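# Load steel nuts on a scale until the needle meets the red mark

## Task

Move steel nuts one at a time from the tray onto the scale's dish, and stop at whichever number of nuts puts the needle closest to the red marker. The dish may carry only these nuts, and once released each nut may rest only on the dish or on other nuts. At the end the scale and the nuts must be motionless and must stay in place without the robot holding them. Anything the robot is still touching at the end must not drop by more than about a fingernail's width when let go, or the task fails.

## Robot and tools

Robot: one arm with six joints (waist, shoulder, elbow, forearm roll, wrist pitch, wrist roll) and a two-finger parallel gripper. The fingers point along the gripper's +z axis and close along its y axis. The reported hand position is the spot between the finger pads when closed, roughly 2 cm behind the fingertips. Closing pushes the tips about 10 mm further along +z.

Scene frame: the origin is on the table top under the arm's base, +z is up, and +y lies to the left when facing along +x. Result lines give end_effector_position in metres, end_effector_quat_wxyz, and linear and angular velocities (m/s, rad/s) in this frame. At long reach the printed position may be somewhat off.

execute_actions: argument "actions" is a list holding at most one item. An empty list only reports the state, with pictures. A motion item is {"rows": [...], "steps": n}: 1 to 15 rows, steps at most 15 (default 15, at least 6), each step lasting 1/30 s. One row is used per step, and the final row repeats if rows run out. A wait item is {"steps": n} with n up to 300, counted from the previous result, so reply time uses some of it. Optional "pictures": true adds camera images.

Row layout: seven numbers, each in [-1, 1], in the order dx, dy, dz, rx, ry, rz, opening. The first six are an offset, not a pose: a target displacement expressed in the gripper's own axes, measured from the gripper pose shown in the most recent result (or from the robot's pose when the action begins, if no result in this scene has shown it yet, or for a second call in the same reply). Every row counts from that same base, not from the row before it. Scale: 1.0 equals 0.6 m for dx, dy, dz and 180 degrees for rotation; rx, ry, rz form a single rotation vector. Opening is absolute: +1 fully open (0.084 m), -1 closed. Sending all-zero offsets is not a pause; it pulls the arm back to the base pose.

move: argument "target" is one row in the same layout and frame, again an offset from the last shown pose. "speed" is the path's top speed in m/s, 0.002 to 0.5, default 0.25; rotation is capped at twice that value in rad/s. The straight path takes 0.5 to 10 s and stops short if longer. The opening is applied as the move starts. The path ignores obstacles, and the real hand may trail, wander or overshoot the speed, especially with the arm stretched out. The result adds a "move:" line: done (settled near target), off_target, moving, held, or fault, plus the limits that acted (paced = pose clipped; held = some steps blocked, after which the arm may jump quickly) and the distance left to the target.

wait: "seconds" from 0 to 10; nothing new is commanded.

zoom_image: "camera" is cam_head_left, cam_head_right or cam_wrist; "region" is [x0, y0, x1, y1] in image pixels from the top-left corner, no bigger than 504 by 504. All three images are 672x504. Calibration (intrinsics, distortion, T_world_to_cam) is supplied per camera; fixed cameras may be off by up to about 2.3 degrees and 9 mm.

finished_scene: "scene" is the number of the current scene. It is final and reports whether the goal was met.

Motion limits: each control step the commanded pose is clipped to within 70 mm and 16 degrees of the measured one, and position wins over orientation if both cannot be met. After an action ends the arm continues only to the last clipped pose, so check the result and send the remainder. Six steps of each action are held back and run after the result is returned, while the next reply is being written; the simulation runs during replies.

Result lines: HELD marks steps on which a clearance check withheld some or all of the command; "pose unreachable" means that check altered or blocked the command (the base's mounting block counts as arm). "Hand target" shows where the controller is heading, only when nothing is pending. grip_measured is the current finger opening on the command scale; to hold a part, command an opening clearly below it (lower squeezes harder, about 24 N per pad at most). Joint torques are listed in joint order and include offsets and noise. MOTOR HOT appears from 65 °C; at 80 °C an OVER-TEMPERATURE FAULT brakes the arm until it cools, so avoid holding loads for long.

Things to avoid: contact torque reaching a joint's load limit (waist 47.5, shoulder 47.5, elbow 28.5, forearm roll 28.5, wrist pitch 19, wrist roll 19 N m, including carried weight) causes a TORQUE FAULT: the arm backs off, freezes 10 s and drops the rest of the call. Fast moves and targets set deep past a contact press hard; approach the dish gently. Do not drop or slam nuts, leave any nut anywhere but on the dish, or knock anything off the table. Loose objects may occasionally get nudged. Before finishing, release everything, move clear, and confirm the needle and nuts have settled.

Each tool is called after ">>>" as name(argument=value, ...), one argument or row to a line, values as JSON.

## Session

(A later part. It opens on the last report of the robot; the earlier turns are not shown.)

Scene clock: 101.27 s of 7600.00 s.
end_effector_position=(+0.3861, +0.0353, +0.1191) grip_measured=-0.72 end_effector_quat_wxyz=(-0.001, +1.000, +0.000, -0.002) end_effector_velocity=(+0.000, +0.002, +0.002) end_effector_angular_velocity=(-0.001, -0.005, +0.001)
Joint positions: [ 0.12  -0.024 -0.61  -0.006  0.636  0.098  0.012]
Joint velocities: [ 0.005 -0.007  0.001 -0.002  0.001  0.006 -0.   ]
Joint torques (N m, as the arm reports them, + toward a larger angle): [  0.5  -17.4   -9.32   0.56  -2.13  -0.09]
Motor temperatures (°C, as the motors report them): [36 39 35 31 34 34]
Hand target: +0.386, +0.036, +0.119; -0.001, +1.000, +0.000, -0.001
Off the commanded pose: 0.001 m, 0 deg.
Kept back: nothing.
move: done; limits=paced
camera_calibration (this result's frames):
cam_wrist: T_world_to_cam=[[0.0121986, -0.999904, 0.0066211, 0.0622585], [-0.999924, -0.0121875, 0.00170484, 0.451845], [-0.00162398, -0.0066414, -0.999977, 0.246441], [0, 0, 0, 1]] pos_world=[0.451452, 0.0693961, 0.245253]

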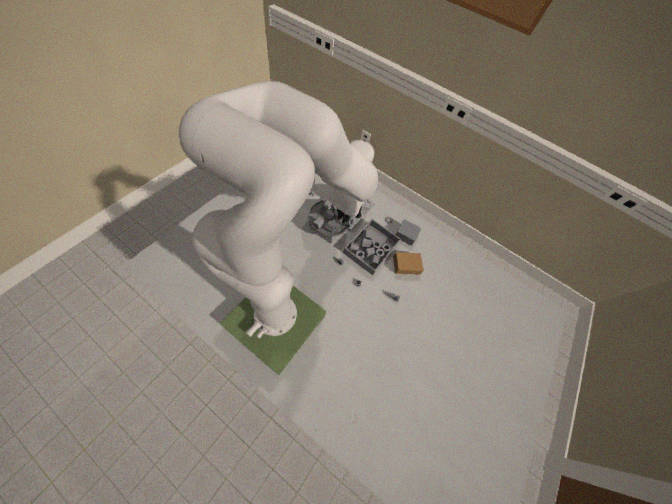

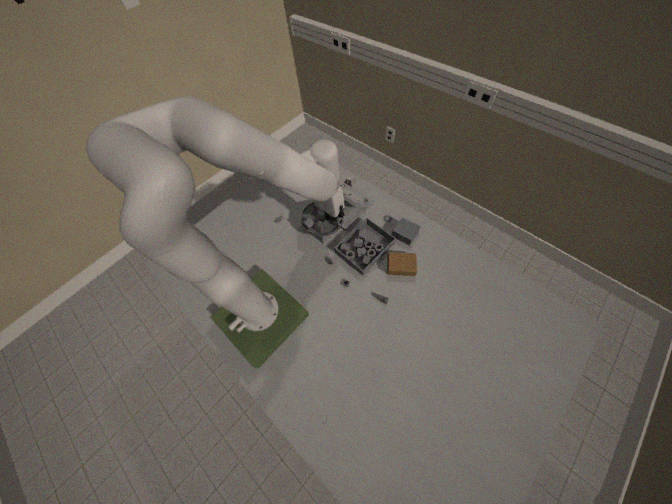

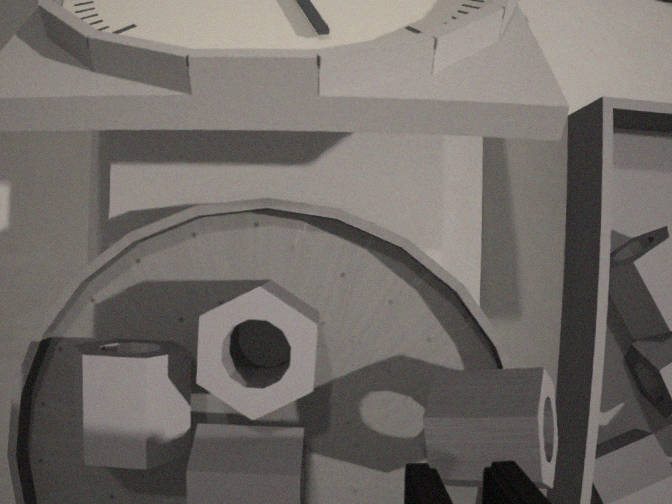

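>>> move(
  target=[0.033,0.015,-0.008,0,0,0,0.2],
  speed=0.15,
)

>>> move(
  target=[0,0,0.043,0,0,0,0.2],
  speed=0.08,
)

Scene clock: 102.37 s of 7600.00 s.
end_effector_position=(+0.4057, +0.0263, +0.1238) grip_measured=+0.19 end_effector_quat_wxyz=(-0.001, +1.000, +0.000, -0.002) end_effector_velocity=(+0.003, -0.001, +0.001) end_effector_angular_velocity=(-0.001, -0.003, +0.002)
Joint positions: [ 0.094  0.021 -0.682 -0.006  0.662  0.072  0.052]
Joint velocities: [-0.002  0.002 -0.008 -0.002  0.003 -0.003 -0.   ]
Joint torques (N m, as the arm reports them, + toward a larger angle): [  0.67 -18.39  -9.76   0.46  -2.15   0.02]
Motor temperatures (°C, as the motors report them): [36 39 35 31 34 34]
Hand target: +0.406, +0.026, +0.124; -0.001, +1.000, +0.000, -0.002
Off the commanded pose: 0.000 m, 0 deg.
Kept back: nothing.
move: done
camera_calibration (this result's frames):
cam_wrist: T_world_to_cam=[[0.0122109, -0.999904, 0.00660408, 0.0530053], [-0.999924, -0.0121988, 0.0018696, 0.471256], [-0.00178886, -0.0066264, -0.999976, 0.251137], [0, 0, 0, 1]] pos_world=[0.471023, 0.060413, 0.2499]

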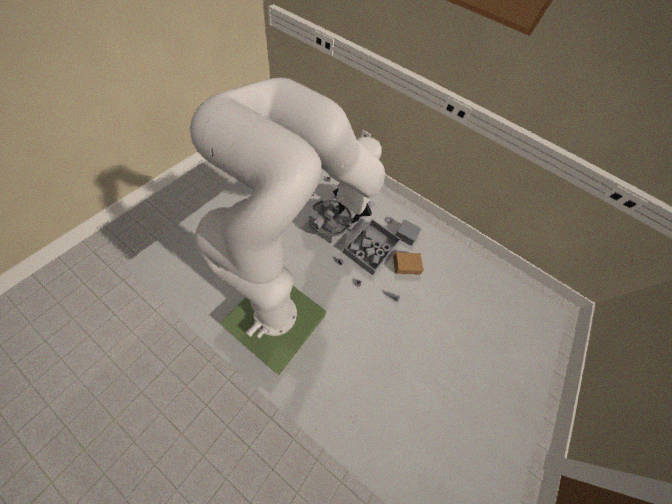

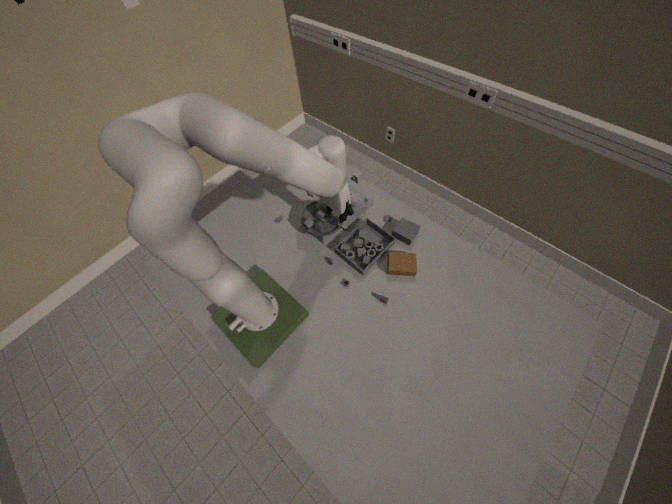

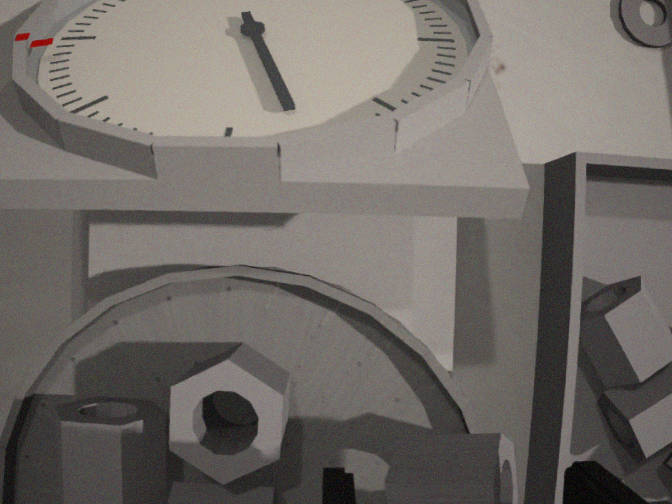

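Scene clock: 103.20 s of 7600.00 s.
end_effector_position=(+0.4058, +0.0264, +0.0983) grip_measured=+0.19 end_effector_quat_wxyz=(-0.001, +1.000, +0.000, -0.001) end_effector_velocity=(-0.001, -0.001, -0.003) end_effector_angular_velocity=(-0.000, +0.003, -0.001)
Joint positions: [ 0.093  0.088 -0.668 -0.007  0.582  0.072  0.052]
Joint velocities: [-0.001  0.008  0.001 -0.    -0.006  0.     0.   ]
Joint torques (N m, as the arm reports them, + toward a larger angle): [  0.96 -19.09  -9.25   0.39  -2.04   0.03]
Motor temperatures (°C, as the motors report them): [36 39 35 31 34 34]
Hand target: +0.406, +0.026, +0.098; -0.001, +1.000, +0.000, -0.002
Off the commanded pose: 0.000 m, 0 deg.
Kept back: nothing.
move: done
camera_calibration (this result's frames):
cam_wrist: T_world_to_cam=[[0.012311, -0.999903, 0.00644013, 0.053274], [-0.999923, -0.0123018, 0.00146024, 0.471406], [-0.00138087, -0.00645761, -0.999978, 0.225511], [0, 0, 0, 1]] pos_world=[0.471025, 0.0605242, 0.224474]

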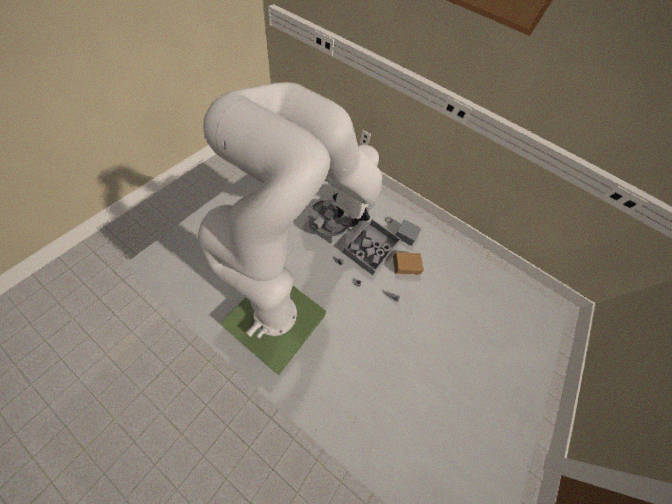

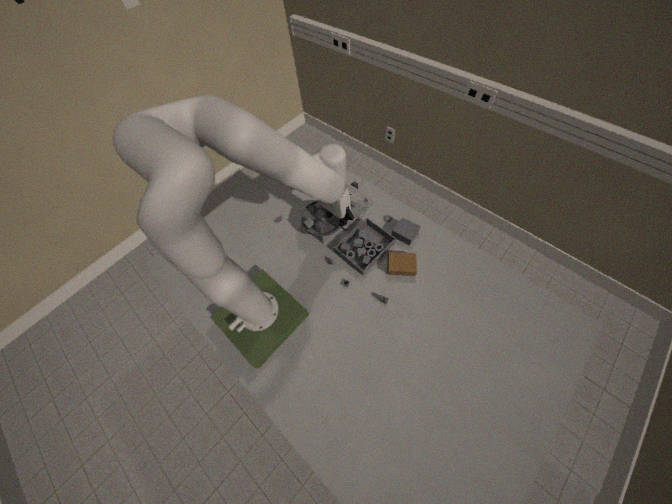

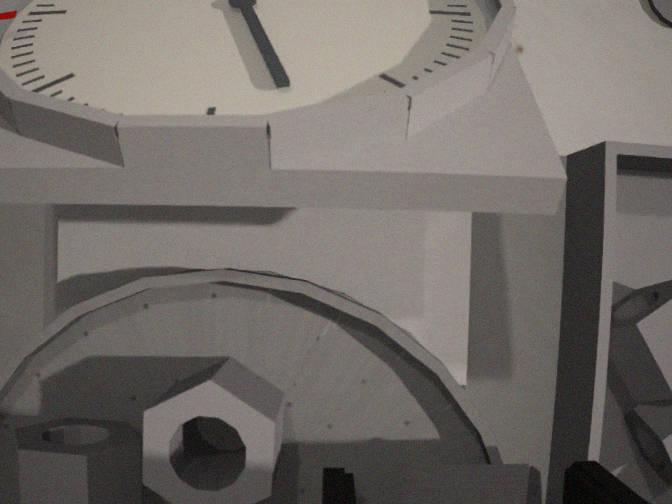

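>>> execute_actions(
  actions=[
    {"rows": [[0,0,0.003,0,0,0,0.2],[0,0,0.006,0,0,0,0.15],[0,0,0.008,0,0,0,0.1],[0,0,0.008,0,0,0,0.05],[0,0,0.008,0,0,0,0.0],[0,0,0.008,0,0,0,-0.05],[0,0,0.008,0,0,0,-0.1],[0,0,0.008,0,0,0,-0.15],[0,0,0.008,0,0,0,-0.2],[0,0,0.008,0,0,0,-0.25],[0,0,0.008,0,0,0,-0.3],[0,0,0.008,0,0,0,-0.36],[0,0,0.008,0,0,0,-0.45],[0,0,0.008,0,0,0,-0.55],[0,0,0.008,0,0,0,-0.65]], "steps": 15},
  ],
)

>>> execute_actions(
  actions=[
    {"steps": 12},
  ],
  pictures=true,
)

Scene clock: 103.73 s of 7600.00 s.
end_effector_position=(+0.4055, +0.0264, +0.0938) grip_measured=-0.15 end_effector_quat_wxyz=(-0.001, +1.000, +0.000, -0.002) end_effector_velocity=(+0.003, -0.000, -0.003) end_effector_angular_velocity=(-0.000, -0.008, +0.000)
Joint positions: [ 0.093  0.1   -0.666 -0.007  0.569  0.072  0.038]
Joint velocities: [-0.001  0.012 -0.001 -0.001 -0.019  0.    -0.067]
Joint torques (N m, as the arm reports them, + toward a larger angle): [  1.19 -19.14  -9.42   0.37  -2.21  -0.01]
Motor temperatures (°C, as the motors report them): [36 39 35 31 34 34]
Steps of this call (steps 1 to 7: nothing new was sent; steps 8 to 16: the first 9 steps of this action). Readings (end_effector_position):
8: (+0.4057, +0.0264, +0.0980)
9: (+0.4058, +0.0264, +0.0978)
11: (+0.4060, +0.0264, +0.0965)
15: (+0.4054, +0.0264, +0.0939)
16: the state above

Scene clock: 104.13 s of 7600.00 s.
end_effector_position=(+0.4060, +0.0265, +0.0938) grip_measured=-0.25 end_effector_quat_wxyz=(-0.001, +1.000, +0.000, -0.001) end_effector_velocity=(-0.001, +0.000, -0.002) end_effector_angular_velocity=(+0.000, +0.005, -0.000)
Joint positions: [ 0.093  0.1   -0.667 -0.007  0.567  0.072  0.033]
Joint velocities: [ 0.     0.004  0.001  0.001  0.    -0.     0.   ]
Joint torques (N m, as the arm reports them, + toward a larger angle): [  0.56 -17.89  -8.5    0.55  -1.86   0.07]
Motor temperatures (°C, as the motors report them): [36 39 35 31 34 34]
Hand target: +0.406, +0.026, +0.093; -0.001, +1.000, +0.000, -0.001
Off the commanded pose: 0.000 m, 0 deg.
Kept back: nothing.
Steps of this call (steps 1 to 6: the last 6 steps of your previous action; steps 7 to 12: nothing new was sent). Readings (end_effector_position):
1: (+0.4056, +0.0264, +0.0937)
2: (+0.4058, +0.0264, +0.0938)
4: (+0.4062, +0.0265, +0.0940)
8: (+0.4061, +0.0265, +0.0938)
12: the state above
camera_calibration (this result's frames):
cam_wrist: T_world_to_cam=[[0.0123481, -0.999903, 0.00636634, 0.0533435], [-0.999924, -0.0123444, 0.000622019, 0.471776], [-0.00054337, -0.00637353, -0.99998, 0.220631], [0, 0, 0, 1]] pos_world=[0.471201, 0.0605683, 0.219994]

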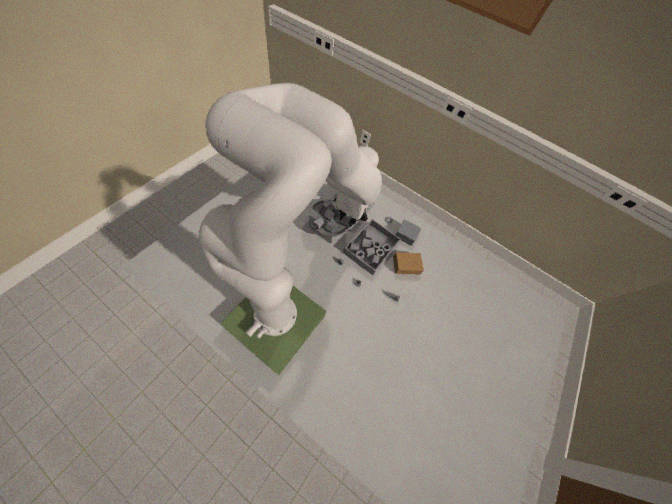

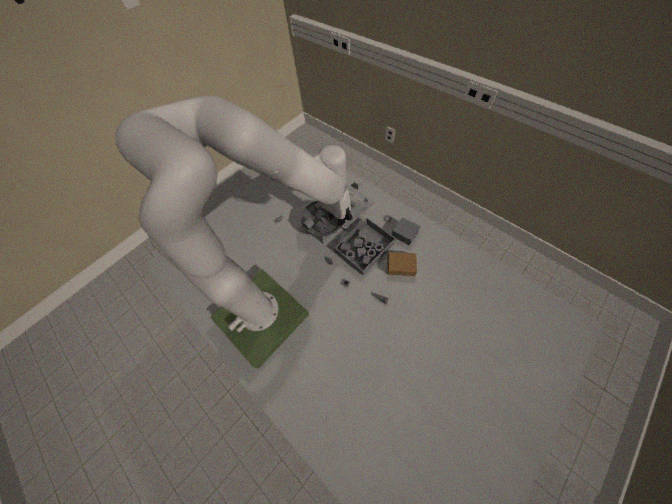

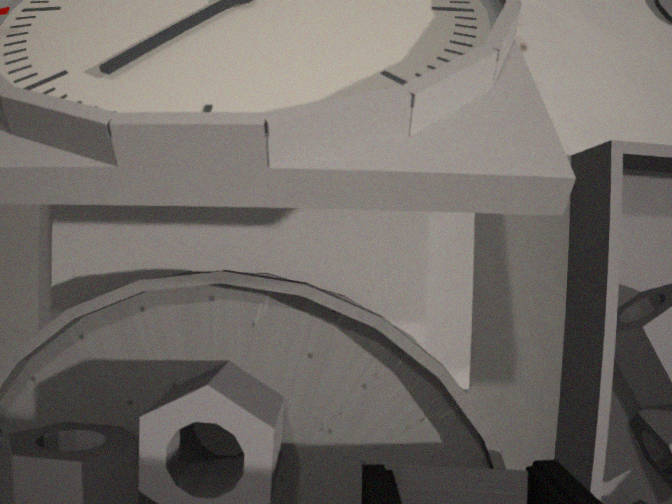

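>>> execute_actions(
  actions=[
    {"rows": [[0,0,-0.003,0,0,0,-0.7],[0,0,-0.006,0,0,0,-0.7],[0,0,-0.008,0,0,0,-0.7],[0,0,-0.009,0,0,0,-0.7],[-0.003,-0.002,-0.009,0,0,0,-0.7],[-0.006,-0.005,-0.009,0,0,0,-0.7],[-0.01,-0.008,-0.009,0,0,0,-0.7],[-0.014,-0.011,-0.009,0,0,0,-0.7],[-0.018,-0.014,-0.009,0,0,0,-0.7],[-0.022,-0.017,-0.009,0,0,0,-0.7],[-0.026,-0.02,-0.009,0,0,0,-0.7]], "steps": 15},
  ],
)

>>> move(
  target=[0,0,0.006,0,0,0,-0.7],
  speed=0.03,
)

Scene clock: 104.70 s of 7600.00 s.
end_effector_position=(+0.4018, +0.0292, +0.0979) grip_measured=-0.28 end_effector_quat_wxyz=(-0.001, +1.000, +0.000, -0.002) end_effector_velocity=(-0.048, +0.038, +0.006) end_effector_angular_velocity=(+0.001, +0.003, +0.005)
Joint positions: [ 0.101  0.079 -0.655 -0.007  0.579  0.079  0.032]
Joint velocities: [ 0.102 -0.14   0.16   0.002 -0.016  0.096  0.   ]
Joint torques (N m, as the arm reports them, + toward a larger angle): [  1.49 -19.88  -9.31   0.31  -2.11  -0.12]
Motor temperatures (°C, as the motors report them): [36 39 35 31 34 34]
Steps of this call (steps 1 to 8: nothing new was sent; steps 9 to 17: the first 9 steps of this action). Readings (end_effector_position):
9: (+0.4059, +0.0265, +0.0937)
10: (+0.4059, +0.0265, +0.0939)
12: (+0.4056, +0.0264, +0.0953)
16: (+0.4033, +0.0280, +0.0977)
17: the state above

Scene clock: 105.83 s of 7600.00 s.
end_effector_position=(+0.3907, +0.0383, +0.0956) grip_measured=-0.28 end_effector_quat_wxyz=(-0.001, +1.000, +0.000, -0.001) end_effector_velocity=(+0.002, +0.000, +0.000) end_effector_angular_velocity=(+0.001, -0.004, -0.001)
Joint positions: [ 0.126  0.055 -0.615 -0.007  0.561  0.105  0.032]
Joint velocities: [ 0.     0.001 -0.002  0.001 -0.004  0.001  0.   ]
Joint torques (N m, as the arm reports them, + toward a larger angle): [  0.75 -18.49  -9.44   0.35  -2.1   -0.22]
Motor temperatures (°C, as the motors report them): [36 39 35 31 34 34]
Hand target: +0.391, +0.038, +0.096; -0.001, +1.000, +0.000, -0.001
Off your previous action's commanded pose: 0.002 m, 0 deg at its last step (step 6 of this call).
Off the commanded pose: 0.000 m, 0 deg.
Kept back: nothing.
move: done
camera_calibration (this result's frames):
cam_wrist: T_world_to_cam=[[0.0123332, -0.999904, 0.0063452, 0.0653617], [-0.999924, -0.0123292, 0.00066259, 0.456591], [-0.000584295, -0.00635289, -0.99998, 0.222601], [0, 0, 0, 1]] pos_world=[0.45588, 0.072399, 0.221879]

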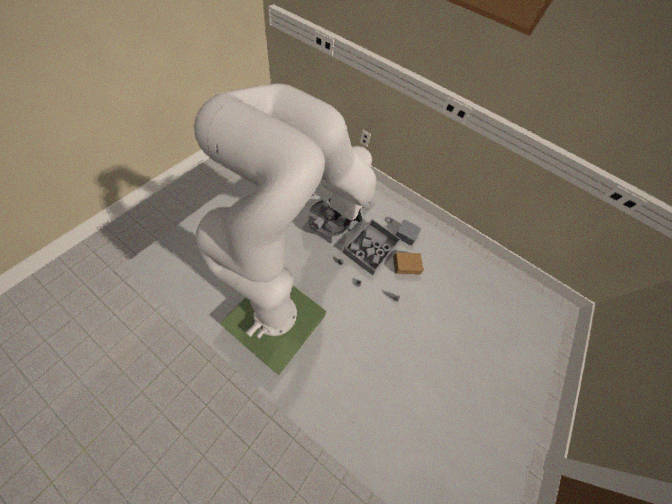

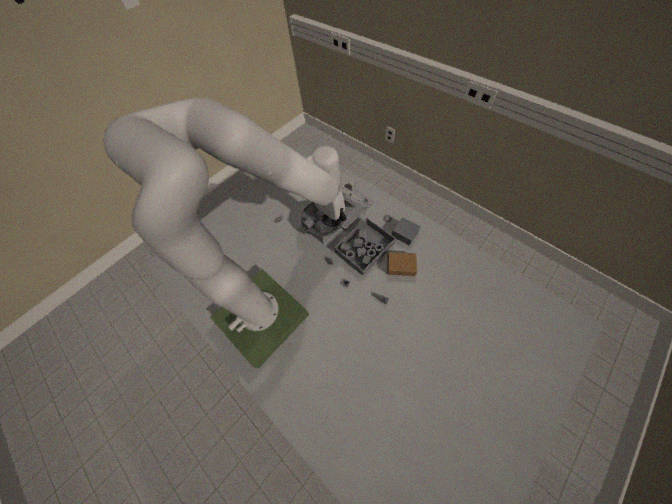

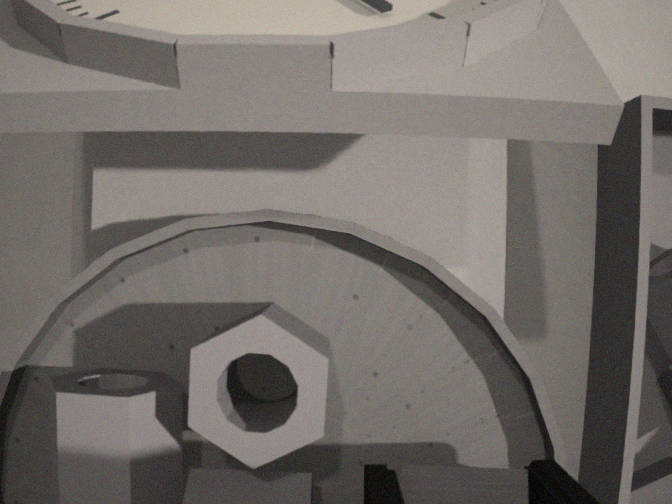

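>>> execute_actions(
  actions=[
    {"rows": [[0,0,0.002,0,0,0,-0.7],[0,0,0.004,0,0,0,-0.7],[0,0,0.006,0,0,0,-0.7]], "steps": 15},
  ],
)

Scene clock: 106.23 s of 7600.00 s.
end_effector_position=(+0.3912, +0.0383, +0.0929) grip_measured=-0.29 end_effector_quat_wxyz=(-0.001, +1.000, +0.000, -0.000) end_effector_velocity=(-0.001, +0.000, -0.005) end_effector_angular_velocity=(+0.001, +0.002, -0.000)
Joint positions: [ 0.126  0.064 -0.615 -0.007  0.55   0.105  0.031]
Joint velocities: [-0.     0.013  0.002  0.001 -0.014 -0.001  0.   ]
Joint torques (N m, as the arm reports them, + toward a larger angle): [  1.43 -16.22  -8.53   0.44  -2.32  -0.06]
Motor temperatures (°C, as the motors report them): [36 39 35 31 34 34]
Steps of this call (steps 1 to 3: nothing new was sent; steps 4 to 12: the first 9 steps of this action). Readings (end_effector_position):
4: (+0.3907, +0.0383, +0.0956)
5: (+0.3908, +0.0383, +0.0954)
7: (+0.3911, +0.0383, +0.0946)
11: (+0.3912, +0.0383, +0.0931)
12: the state above

>>> execute_actions(
  actions=[
    {"rows": [[0,0,0,0,0,0,-0.5],[0,0,0,0,0,0,-0.35],[0,0,0,0,0,0,-0.28],[0,0,0,0,0,0,-0.24],[0,0,0,0,0,0,-0.2],[0,0,0,0,0,0,-0.15],[0,0,0,0,0,0,-0.1],[0,0,0,0,0,0,-0.1],[0,0,-0.01,0,0,0,-0.1],[0,0,-0.02,0,0,0,-0.1],[0,0,-0.03,0,0,0,-0.1],[0,0,-0.04,0,0,0,-0.1],[0,0,-0.05,0,0,0,-0.1]], "steps": 15},
  ],
)

>>> move(
  target=[0.08,0.235,-0.01,0,0,0.017,-0.1],
  speed=0.45,
)

Scene clock: 107.77 s of 7600.00 s.
end_effector_position=(+0.3895, +0.0383, +0.0916) grip_measured=-0.13 end_effector_quat_wxyz=(-0.001, +1.000, +0.000, -0.003) end_effector_velocity=(-0.001, -0.001, +0.010) end_effector_angular_velocity=(-0.002, +0.009, +0.001)
Joint positions: [ 0.126  0.065 -0.612 -0.007  0.551  0.105  0.038]
Joint velocities: [-0.001 -0.029 -0.008 -0.001  0.046 -0.001  0.017]
Joint torques (N m, as the arm reports them, + toward a larger angle): [  0.69 -20.11  -9.48   0.39  -1.86   0.16]
Motor temperatures (°C, as the motors report them): [36 39 35 31 34 34]
Off your previous action's commanded pose: 0.001 m, 0 deg at its last step (step 6 of this call).
Steps of this call (steps 1 to 6: the last 6 steps of your previous action; steps 7 to 37: nothing new was sent; steps 38 to 46: the first 9 steps of this action). Readings (end_effector_position):
38: (+0.3908, +0.0383, +0.0921)
39: (+0.3908, +0.0383, +0.0922)
41: (+0.3909, +0.0383, +0.0924)
45: (+0.3895, +0.0383, +0.0915)
46: the state above

Scene clock: 109.37 s of 7600.00 s.
end_effector_position=(+0.4386, -0.1023, +0.1272) grip_measured=-0.11 end_effector_quat_wxyz=(-0.001, +1.000, -0.026, -0.001) end_effector_velocity=(+0.002, -0.002, +0.001) end_effector_angular_velocity=(+0.001, -0.001, -0.003)
Joint positions: [-0.201  0.139 -0.846 -0.004  0.706 -0.172  0.039]
Joint velocities: [-0.004  0.004 -0.007  0.002  0.003 -0.003 -0.   ]
Joint torques (N m, as the arm reports them, + toward a larger angle): [  0.8  -21.03 -10.05   0.53  -2.17   0.06]
Motor temperatures (°C, as the motors report them): [36 39 35 31 34 34]
Hand target: +0.439, -0.103, +0.127; -0.001, +1.000, -0.026, -0.001
Off your previous action's commanded pose: 0.012 m, 0 deg at its last step (step 6 of this call).
Off the commanded pose: 0.001 m, 0 deg.
Kept back: nothing.
move: done; limits=paced
camera_calibration (this result's frames):
cam_wrist: T_world_to_cam=[[-0.0408537, -0.99915, 0.00552713, -0.0525224], [-0.999165, 0.0408538, -0.000103925, 0.507916], [-0.000121967, -0.00552676, -0.999985, 0.253147], [0, 0, 0, 1]] pos_world=[0.505377, -0.071829, 0.253486]

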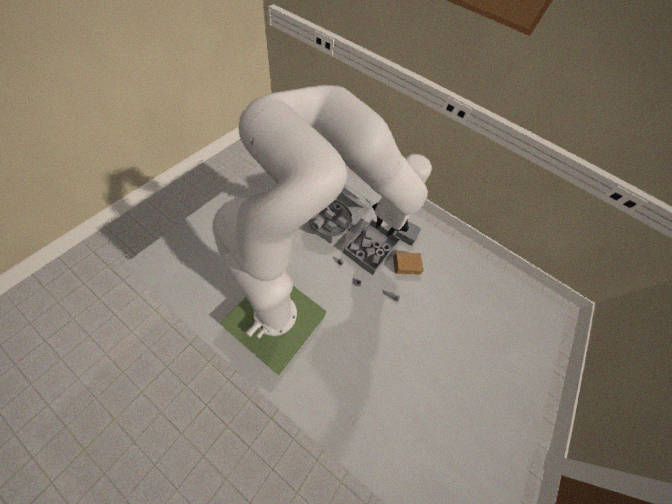

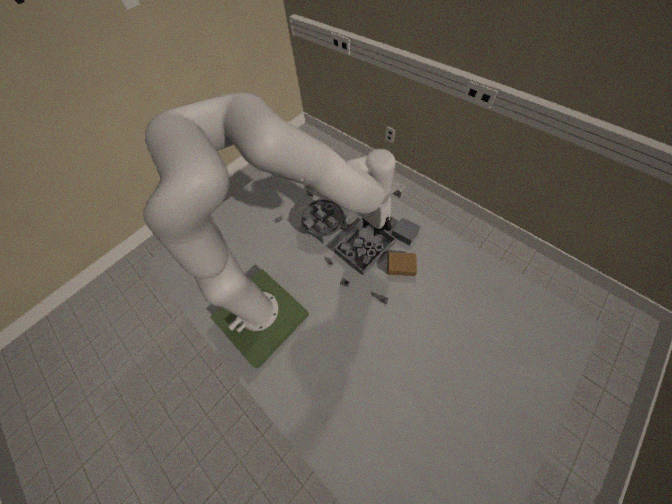

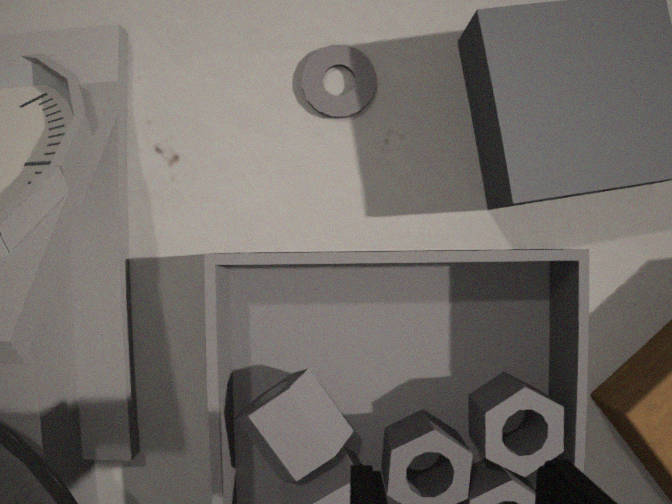

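>>> move(
  target=[0.028,0.0,0.11,0,0,0,-0.32],
  speed=0.25,
)

>>> move(
  target=[0,0,0.017,0,0,0,-0.32],
  speed=0.04,
)

Scene clock: 110.63 s of 7600.00 s.
end_effector_position=(+0.4555, -0.1030, +0.0617) grip_measured=-0.34 end_effector_quat_wxyz=(-0.001, +1.000, -0.026, -0.000) end_effector_velocity=(-0.000, -0.000, -0.003) end_effector_angular_velocity=(+0.001, +0.003, -0.001)
Joint positions: [-0.195  0.34  -0.89  -0.004  0.548 -0.165  0.029]
Joint velocities: [-0.001  0.008 -0.001  0.    -0.003 -0.    -0.   ]
Joint torques (N m, as the arm reports them, + toward a larger angle): [  1.04 -23.53  -9.06   0.48  -2.02  -0.06]
Motor temperatures (°C, as the motors report them): [36 39 35 31 34 34]
Hand target: +0.455, -0.103, +0.061; -0.001, +1.000, -0.026, -0.001
Off the commanded pose: 0.001 m, 0 deg.
Kept back: nothing.
move: done
camera_calibration (this result's frames):
cam_wrist: T_world_to_cam=[[-0.0406725, -0.999158, 0.00541176, -0.0522003], [-0.999172, 0.0406682, -0.000898655, 0.524889], [0.000677811, -0.00544383, -0.999985, 0.187316], [0, 0, 0, 1]] pos_world=[0.522204, -0.0724829, 0.188067]

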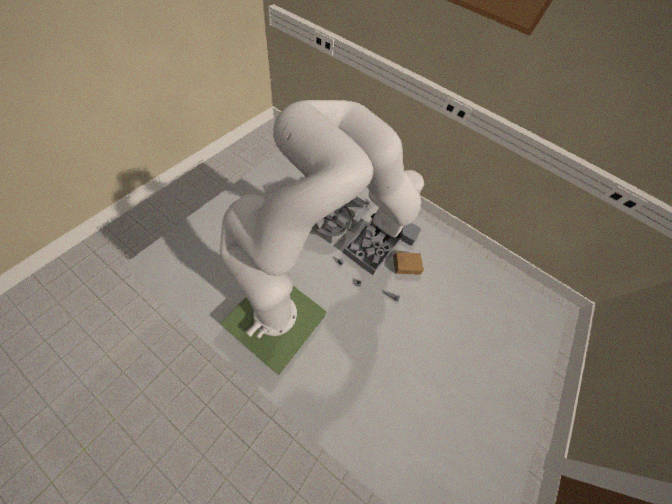

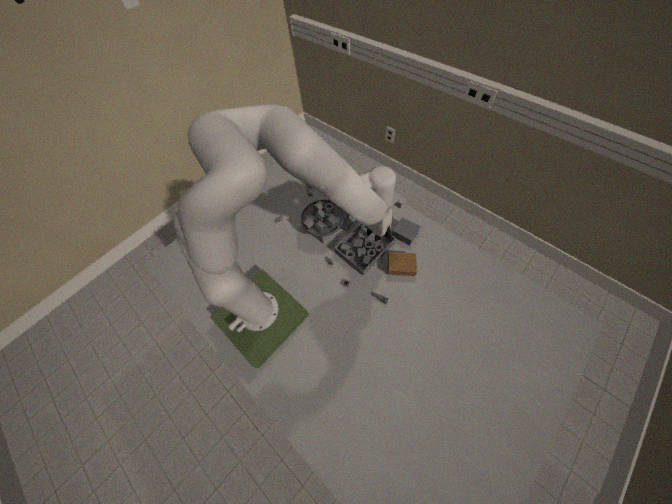

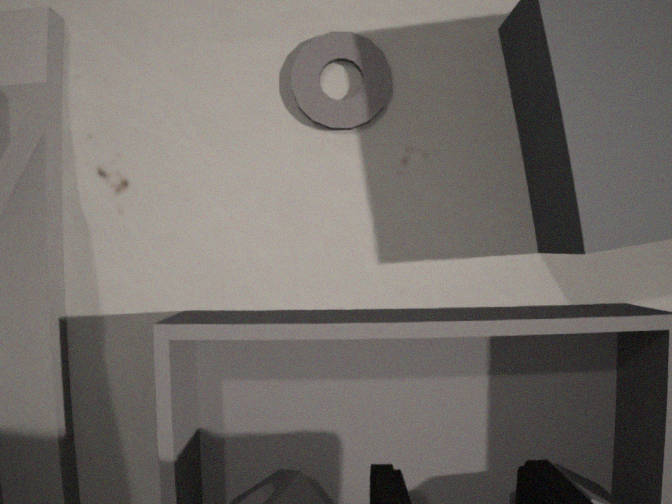

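Scene clock: 111.40 s of 7600.00 s.
end_effector_position=(+0.4556, -0.1029, +0.0517) grip_measured=-0.34 end_effector_quat_wxyz=(-0.001, +1.000, -0.026, -0.000) end_effector_velocity=(+0.000, +0.000, -0.002) end_effector_angular_velocity=(+0.000, -0.000, -0.000)
Joint positions: [-0.195  0.366 -0.891 -0.005  0.522 -0.165  0.029]
Joint velocities: [ 0.001  0.004 -0.     0.001 -0.004  0.001 -0.   ]
Joint torques (N m, as the arm reports them, + toward a larger angle): [  0.93 -23.79  -8.91   0.28  -1.92  -0.07]
Motor temperatures (°C, as the motors report them): [36 39 35 31 34 34]
Hand target: +0.456, -0.103, +0.052; -0.001, +1.000, -0.026, -0.000
Off the commanded pose: 0.000 m, 0 deg.
Kept back: nothing.
move: done
camera_calibration (this result's frames):
cam_wrist: T_world_to_cam=[[-0.0406448, -0.999159, 0.00538317, -0.0521129], [-0.999173, 0.0406399, -0.00100495, 0.524927], [0.000785328, -0.00541957, -0.999985, 0.177248], [0, 0, 0, 1]] pos_world=[0.522235, -0.0724414, 0.178053]

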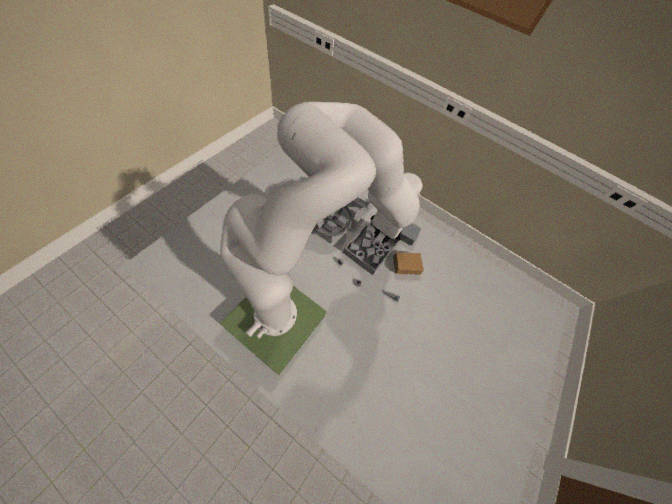

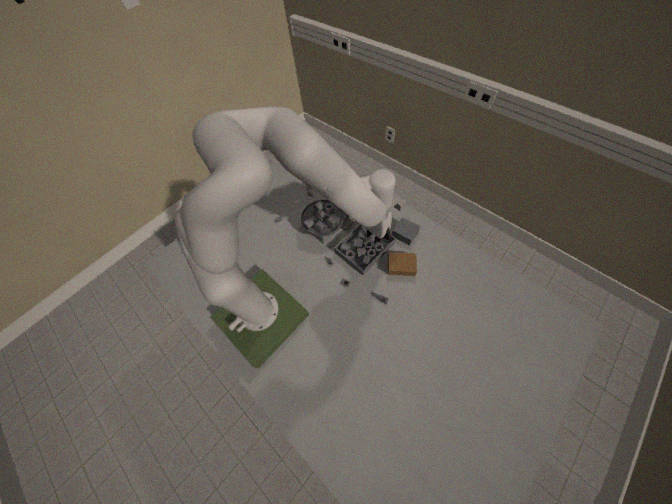

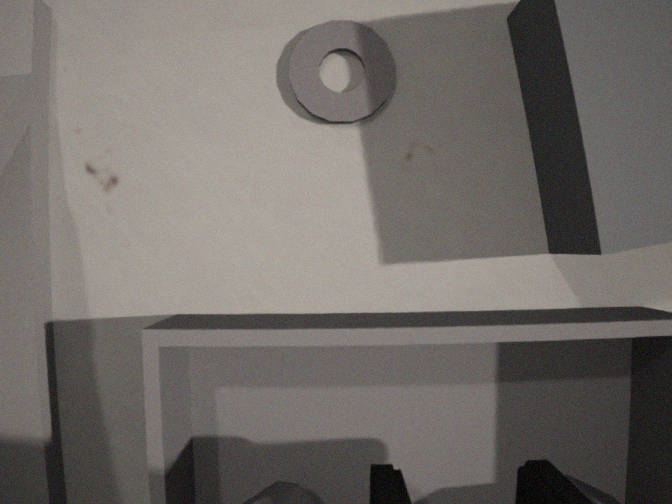

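>>> execute_actions(
  actions=[
    {"rows": [[0,0,0.003,0,0,0,-0.32],[0,0,0.006,0,0,0,-0.32],[0,0,0.009,0,0,0,-0.32],[0,0,0.009,0,0,0,-0.32],[0,0,0.009,0,0,0,-0.32],[0,0,0.009,0,0,0,-0.32],[0,0,0.009,0,0,0,-0.32],[0,0.001,0.009,0,0,0,-0.3],[0,0.002,0.009,0,0,0,-0.28],[0,0.003,0.009,0,0,0,-0.26],[0,0.004,0.009,0,0,0,-0.24],[0,0.005,0.009,0,0,0,-0.22],[0,0.005,0.009,0,0,0,-0.2],[0,0.005,0.009,0,0,0,-0.18]], "steps": 15},
  ],
)

>>> execute_actions(
  actions=[
    {"steps": 12},
  ],
)

Scene clock: 111.93 s of 7600.00 s.
end_effector_position=(+0.4552, -0.1029, +0.0465) grip_measured=-0.32 end_effector_quat_wxyz=(-0.001, +1.000, -0.026, -0.001) end_effector_velocity=(+0.002, -0.005, -0.005) end_effector_angular_velocity=(-0.001, -0.003, +0.002)
Joint positions: [-0.195  0.38  -0.891 -0.005  0.51  -0.166  0.03 ]
Joint velocities: [-0.01   0.019 -0.009  0.    -0.014 -0.012  0.02 ]
Joint torques (N m, as the arm reports them, + toward a larger angle): [  0.42 -24.25  -8.81   0.7   -2.     0.01]
Motor temperatures (°C, as the motors report them): [36 39 35 31 34 34]
Steps of this call (steps 1 to 7: nothing new was sent; steps 8 to 16: the first 9 steps of this action). Readings (end_effector_position):
8: (+0.4556, -0.1029, +0.0515)
9: (+0.4557, -0.1029, +0.0513)
11: (+0.4559, -0.1030, +0.0499)
15: (+0.4551, -0.1028, +0.0467)
16: the state above

Scene clock: 112.33 s of 7600.00 s.
end_effector_position=(+0.4555, -0.1058, +0.0463) grip_measured=-0.20 end_effector_quat_wxyz=(-0.001, +1.000, -0.026, -0.000) end_effector_velocity=(-0.001, -0.000, -0.000) end_effector_angular_velocity=(-0.000, +0.003, +0.001)
Joint positions: [-0.201  0.382 -0.894 -0.005  0.51  -0.172  0.036]
Joint velocities: [-0.001 -0.     0.001 -0.002  0.002 -0.001  0.   ]
Joint torques (N m, as the arm reports them, + toward a larger angle): [  0.93 -23.64  -8.75   0.43  -1.88  -0.01]
Motor temperatures (°C, as the motors report them): [36 39 35 31 34 34]
Hand target: +0.455, -0.106, +0.046; -0.001, +1.000, -0.026, -0.000
Off the commanded pose: 0.000 m, 0 deg.
Kept back: nothing.
Steps of this call (steps 1 to 6: the last 6 steps of your previous action; steps 7 to 12: nothing new was sent). Readings (end_effector_position):
1: (+0.4553, -0.1032, +0.0464)
2: (+0.4554, -0.1035, +0.0464)
4: (+0.4555, -0.1044, +0.0464)
8: (+0.4555, -0.1056, +0.0464)
12: the state above

>>> move(
  target=[-0.028,0,0,0,0,0,-0.18],
  speed=0.03,
)

Scene clock: 113.47 s of 7600.00 s.
end_effector_position=(+0.4389, -0.1048, +0.0463) grip_measured=-0.20 end_effector_quat_wxyz=(-0.001, +1.000, -0.026, -0.000) end_effector_velocity=(-0.001, -0.000, +0.000) end_effector_angular_velocity=(+0.001, -0.002, -0.003)
Joint positions: [-0.207  0.343 -0.829 -0.005  0.484 -0.178  0.036]
Joint velocities: [-0.001 -0.004  0.005  0.002 -0.003 -0.    -0.   ]
Joint torques (N m, as the arm reports them, + toward a larger angle): [  0.82 -22.56  -8.42   0.49  -2.    -0.06]
Motor temperatures (°C, as the motors report them): [36 39 35 31 34 34]
Hand target: +0.439, -0.105, +0.046; -0.001, +1.000, -0.026, -0.000
Off the commanded pose: 0.000 m, 0 deg.
Kept back: nothing.
move: done
camera_calibration (this result's frames):
cam_wrist: T_world_to_cam=[[-0.0405582, -0.999163, 0.00531701, -0.0547165], [-0.999177, 0.0405523, -0.00120195, 0.50831], [0.000985323, -0.00536138, -0.999985, 0.171818], [0, 0, 0, 1]] pos_world=[0.505503, -0.0743626, 0.172717]

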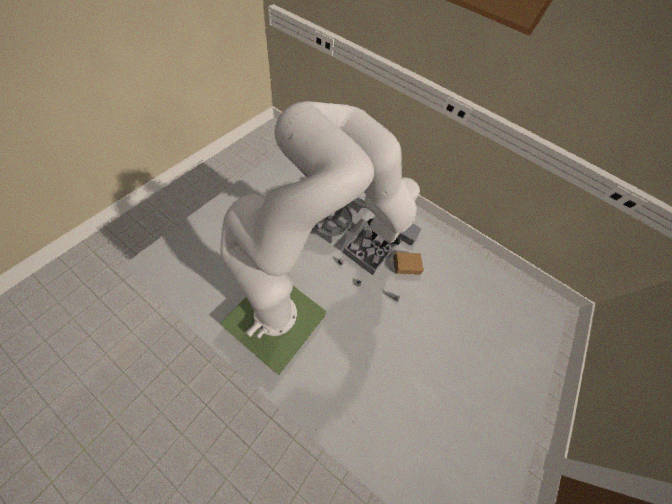

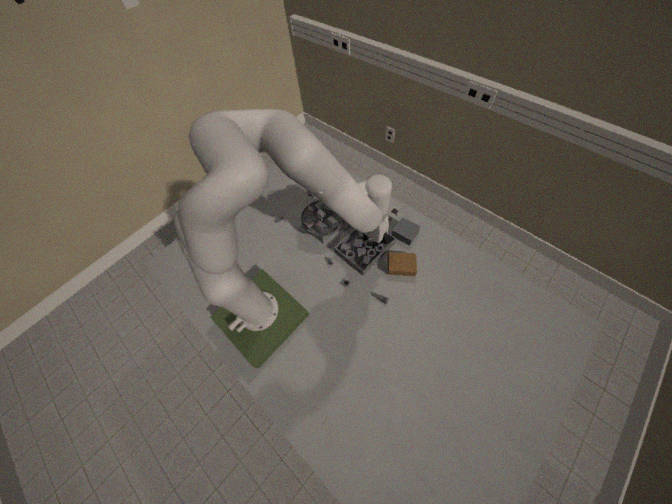

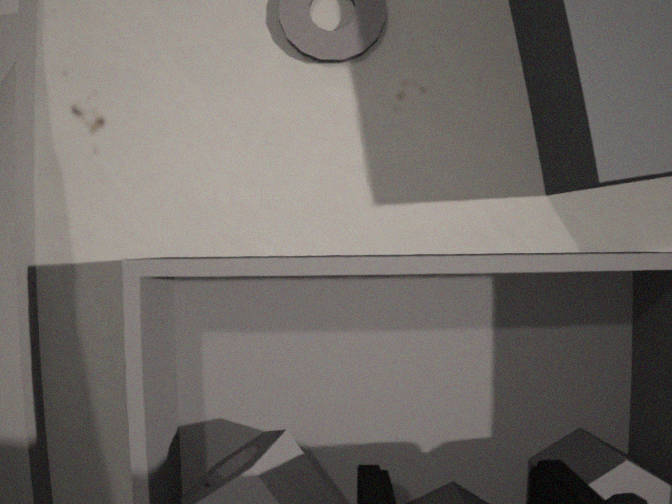

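>>> execute_actions(
  actions=[
    {"rows": [[-0.002,0,0,0,0,0,-0.18],[-0.004,0,0,0,0,0,-0.2],[-0.006,0,0,0,0,0,-0.22],[-0.007,0,0,0,0,0,-0.24],[-0.007,0,0,0,0,0,-0.26],[-0.007,0,0,0,0,0,-0.28],[-0.007,0,0,0,0,0,-0.32],[-0.007,0,0,0,0,0,-0.4],[-0.007,0,0,0,0,0,-0.5],[-0.007,0,0,0,0,0,-0.6],[-0.007,0,0,0,0,0,-0.75]], "steps": 15},
  ],
)

>>> move(
  target=[0,0,-0.16,0,0,0,-0.75],
  speed=0.25,
)

Scene clock: 114.60 s of 7600.00 s.
end_effector_position=(+0.4354, -0.1048, +0.0465) grip_measured=-0.35 end_effector_quat_wxyz=(-0.001, +1.000, -0.026, +0.000) end_effector_velocity=(-0.002, +0.001, +0.002) end_effector_angular_velocity=(-0.000, -0.005, +0.001)
Joint positions: [-0.209  0.334 -0.815 -0.005  0.478 -0.179  0.029]
Joint velocities: [-0.    -0.015  0.015  0.002 -0.006 -0.003 -0.001]
Joint torques (N m, as the arm reports them, + toward a larger angle): [  0.92 -22.38  -7.98   0.32  -1.59   0.11]
Motor temperatures (°C, as the motors report them): [36 39 35 31 34 34]
Steps of this call (steps 1 to 25: nothing new was sent; steps 26 to 34: the first 9 steps of this action). Readings (end_effector_position):
26: (+0.4387, -0.1048, +0.0463)
27: (+0.4385, -0.1048, +0.0463)
29: (+0.4376, -0.1049, +0.0464)
33: (+0.4354, -0.1048, +0.0464)
34: the state above

Scene clock: 115.80 s of 7600.00 s.
end_effector_position=(+0.4346, -0.1051, +0.1418) grip_measured=-0.35 end_effector_quat_wxyz=(-0.001, +1.000, -0.026, -0.000) end_effector_velocity=(+0.001, -0.001, +0.003) end_effector_angular_velocity=(-0.001, -0.004, -0.000)
Joint positions: [-0.209  0.097 -0.843 -0.004  0.744 -0.18   0.029]
Joint velocities: [-0.001 -0.005 -0.003  0.     0.005 -0.001  0.   ]
Joint torques (N m, as the arm reports them, + toward a larger angle): [  0.76 -20.88 -10.53   0.55  -2.28  -0.13]
Motor temperatures (°C, as the motors report them): [36 39 35 31 34 34]
Hand target: +0.435, -0.105, +0.142; -0.001, +1.000, -0.026, +0.000
Off your previous action's commanded pose: 0.000 m, 0 deg at its last step (step 6 of this call).
Off the commanded pose: 0.001 m, 0 deg.
Kept back: nothing.
move: done
camera_calibration (this result's frames):
cam_wrist: T_world_to_cam=[[-0.0409081, -0.999146, 0.00573375, -0.0555623], [-0.999163, 0.040903, -0.000990158, 0.504155], [0.000754785, -0.00576946, -0.999983, 0.267396], [0, 0, 0, 1]] pos_world=[0.501258, -0.0745936, 0.268209]

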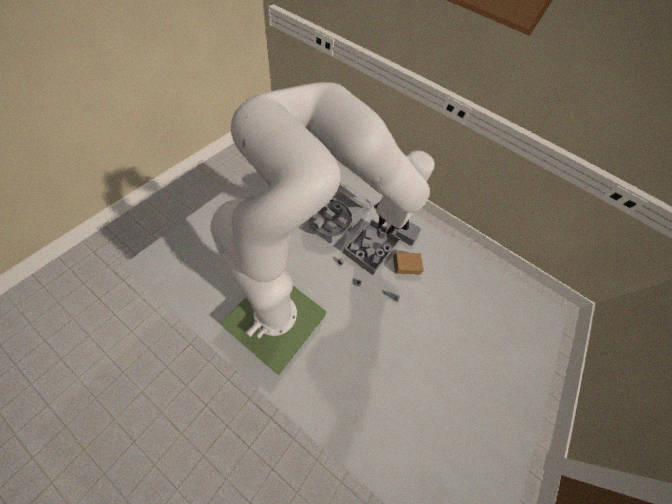

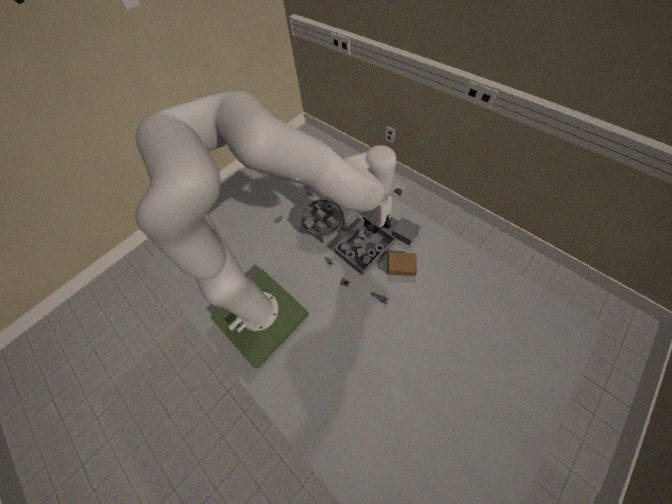

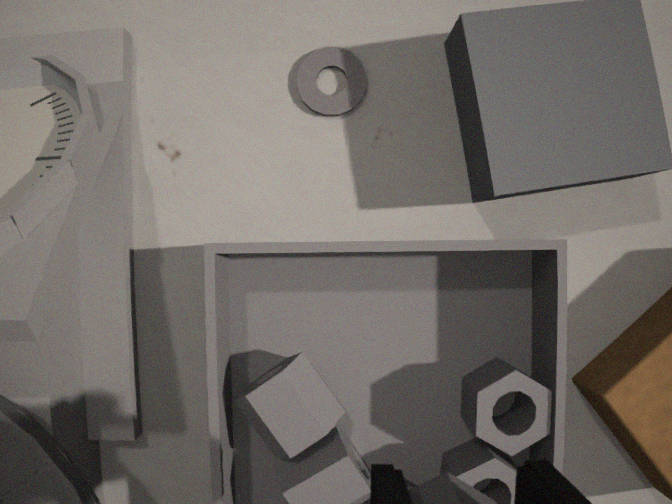

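>>> move(
  target=[-0.0155,-0.246,0.015,0,0,-0.017,-0.75],
  speed=0.4,
)

Scene clock: 117.43 s of 7600.00 s.
end_effector_position=(+0.4336, +0.0421, +0.1333) grip_measured=-0.35 end_effector_quat_wxyz=(-0.001, +1.000, +0.000, +0.000) end_effector_velocity=(-0.000, +0.003, -0.000) end_effector_angular_velocity=(-0.003, +0.003, +0.005)
Joint positions: [ 0.126  0.084 -0.794 -0.007  0.708  0.104  0.029]
Joint velocities: [ 0.007  0.002 -0.002 -0.004  0.003  0.005 -0.   ]
Joint torques (N m, as the arm reports them, + toward a larger angle): [  1.05 -20.33 -10.24   0.42  -2.25   0.11]
Motor temperatures (°C, as the motors report them): [36 39 35 31 34 34]
Hand target: +0.434, +0.042, +0.133; -0.001, +1.000, +0.000, +0.000
Off the commanded pose: 0.001 m, 0 deg.
Kept back: nothing.
move: done
camera_calibration (this result's frames):
cam_wrist: T_world_to_cam=[[0.0119477, -0.999906, 0.00674209, 0.068474], [-0.999927, -0.0119582, -0.00152181, 0.499773], [0.00160229, -0.00672342, -0.999976, 0.259413], [0, 0, 0, 1]] pos_world=[0.498503, 0.0761881, 0.259705]

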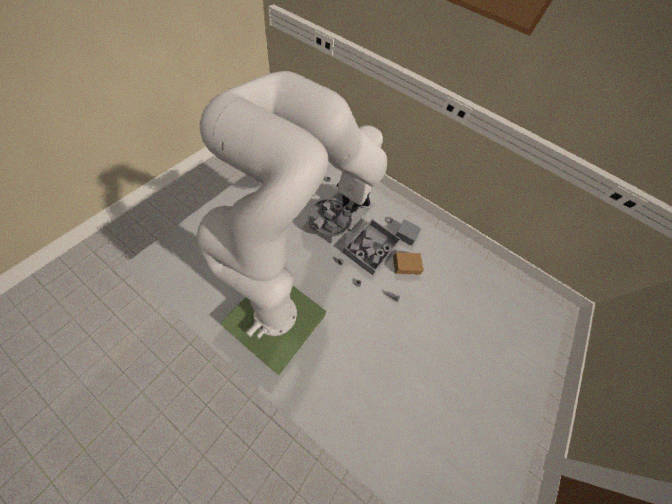

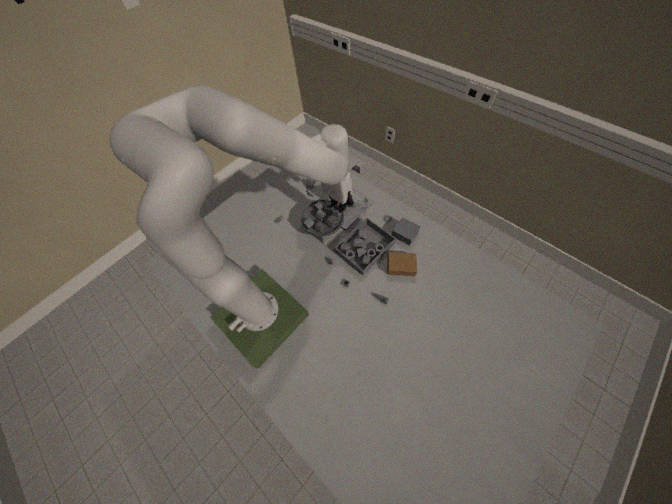

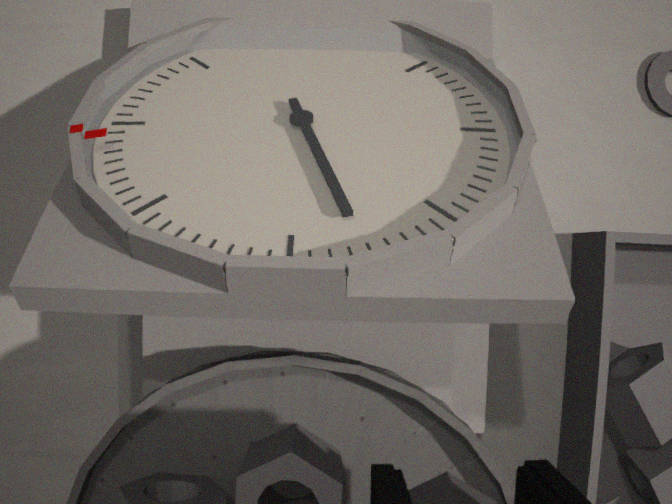

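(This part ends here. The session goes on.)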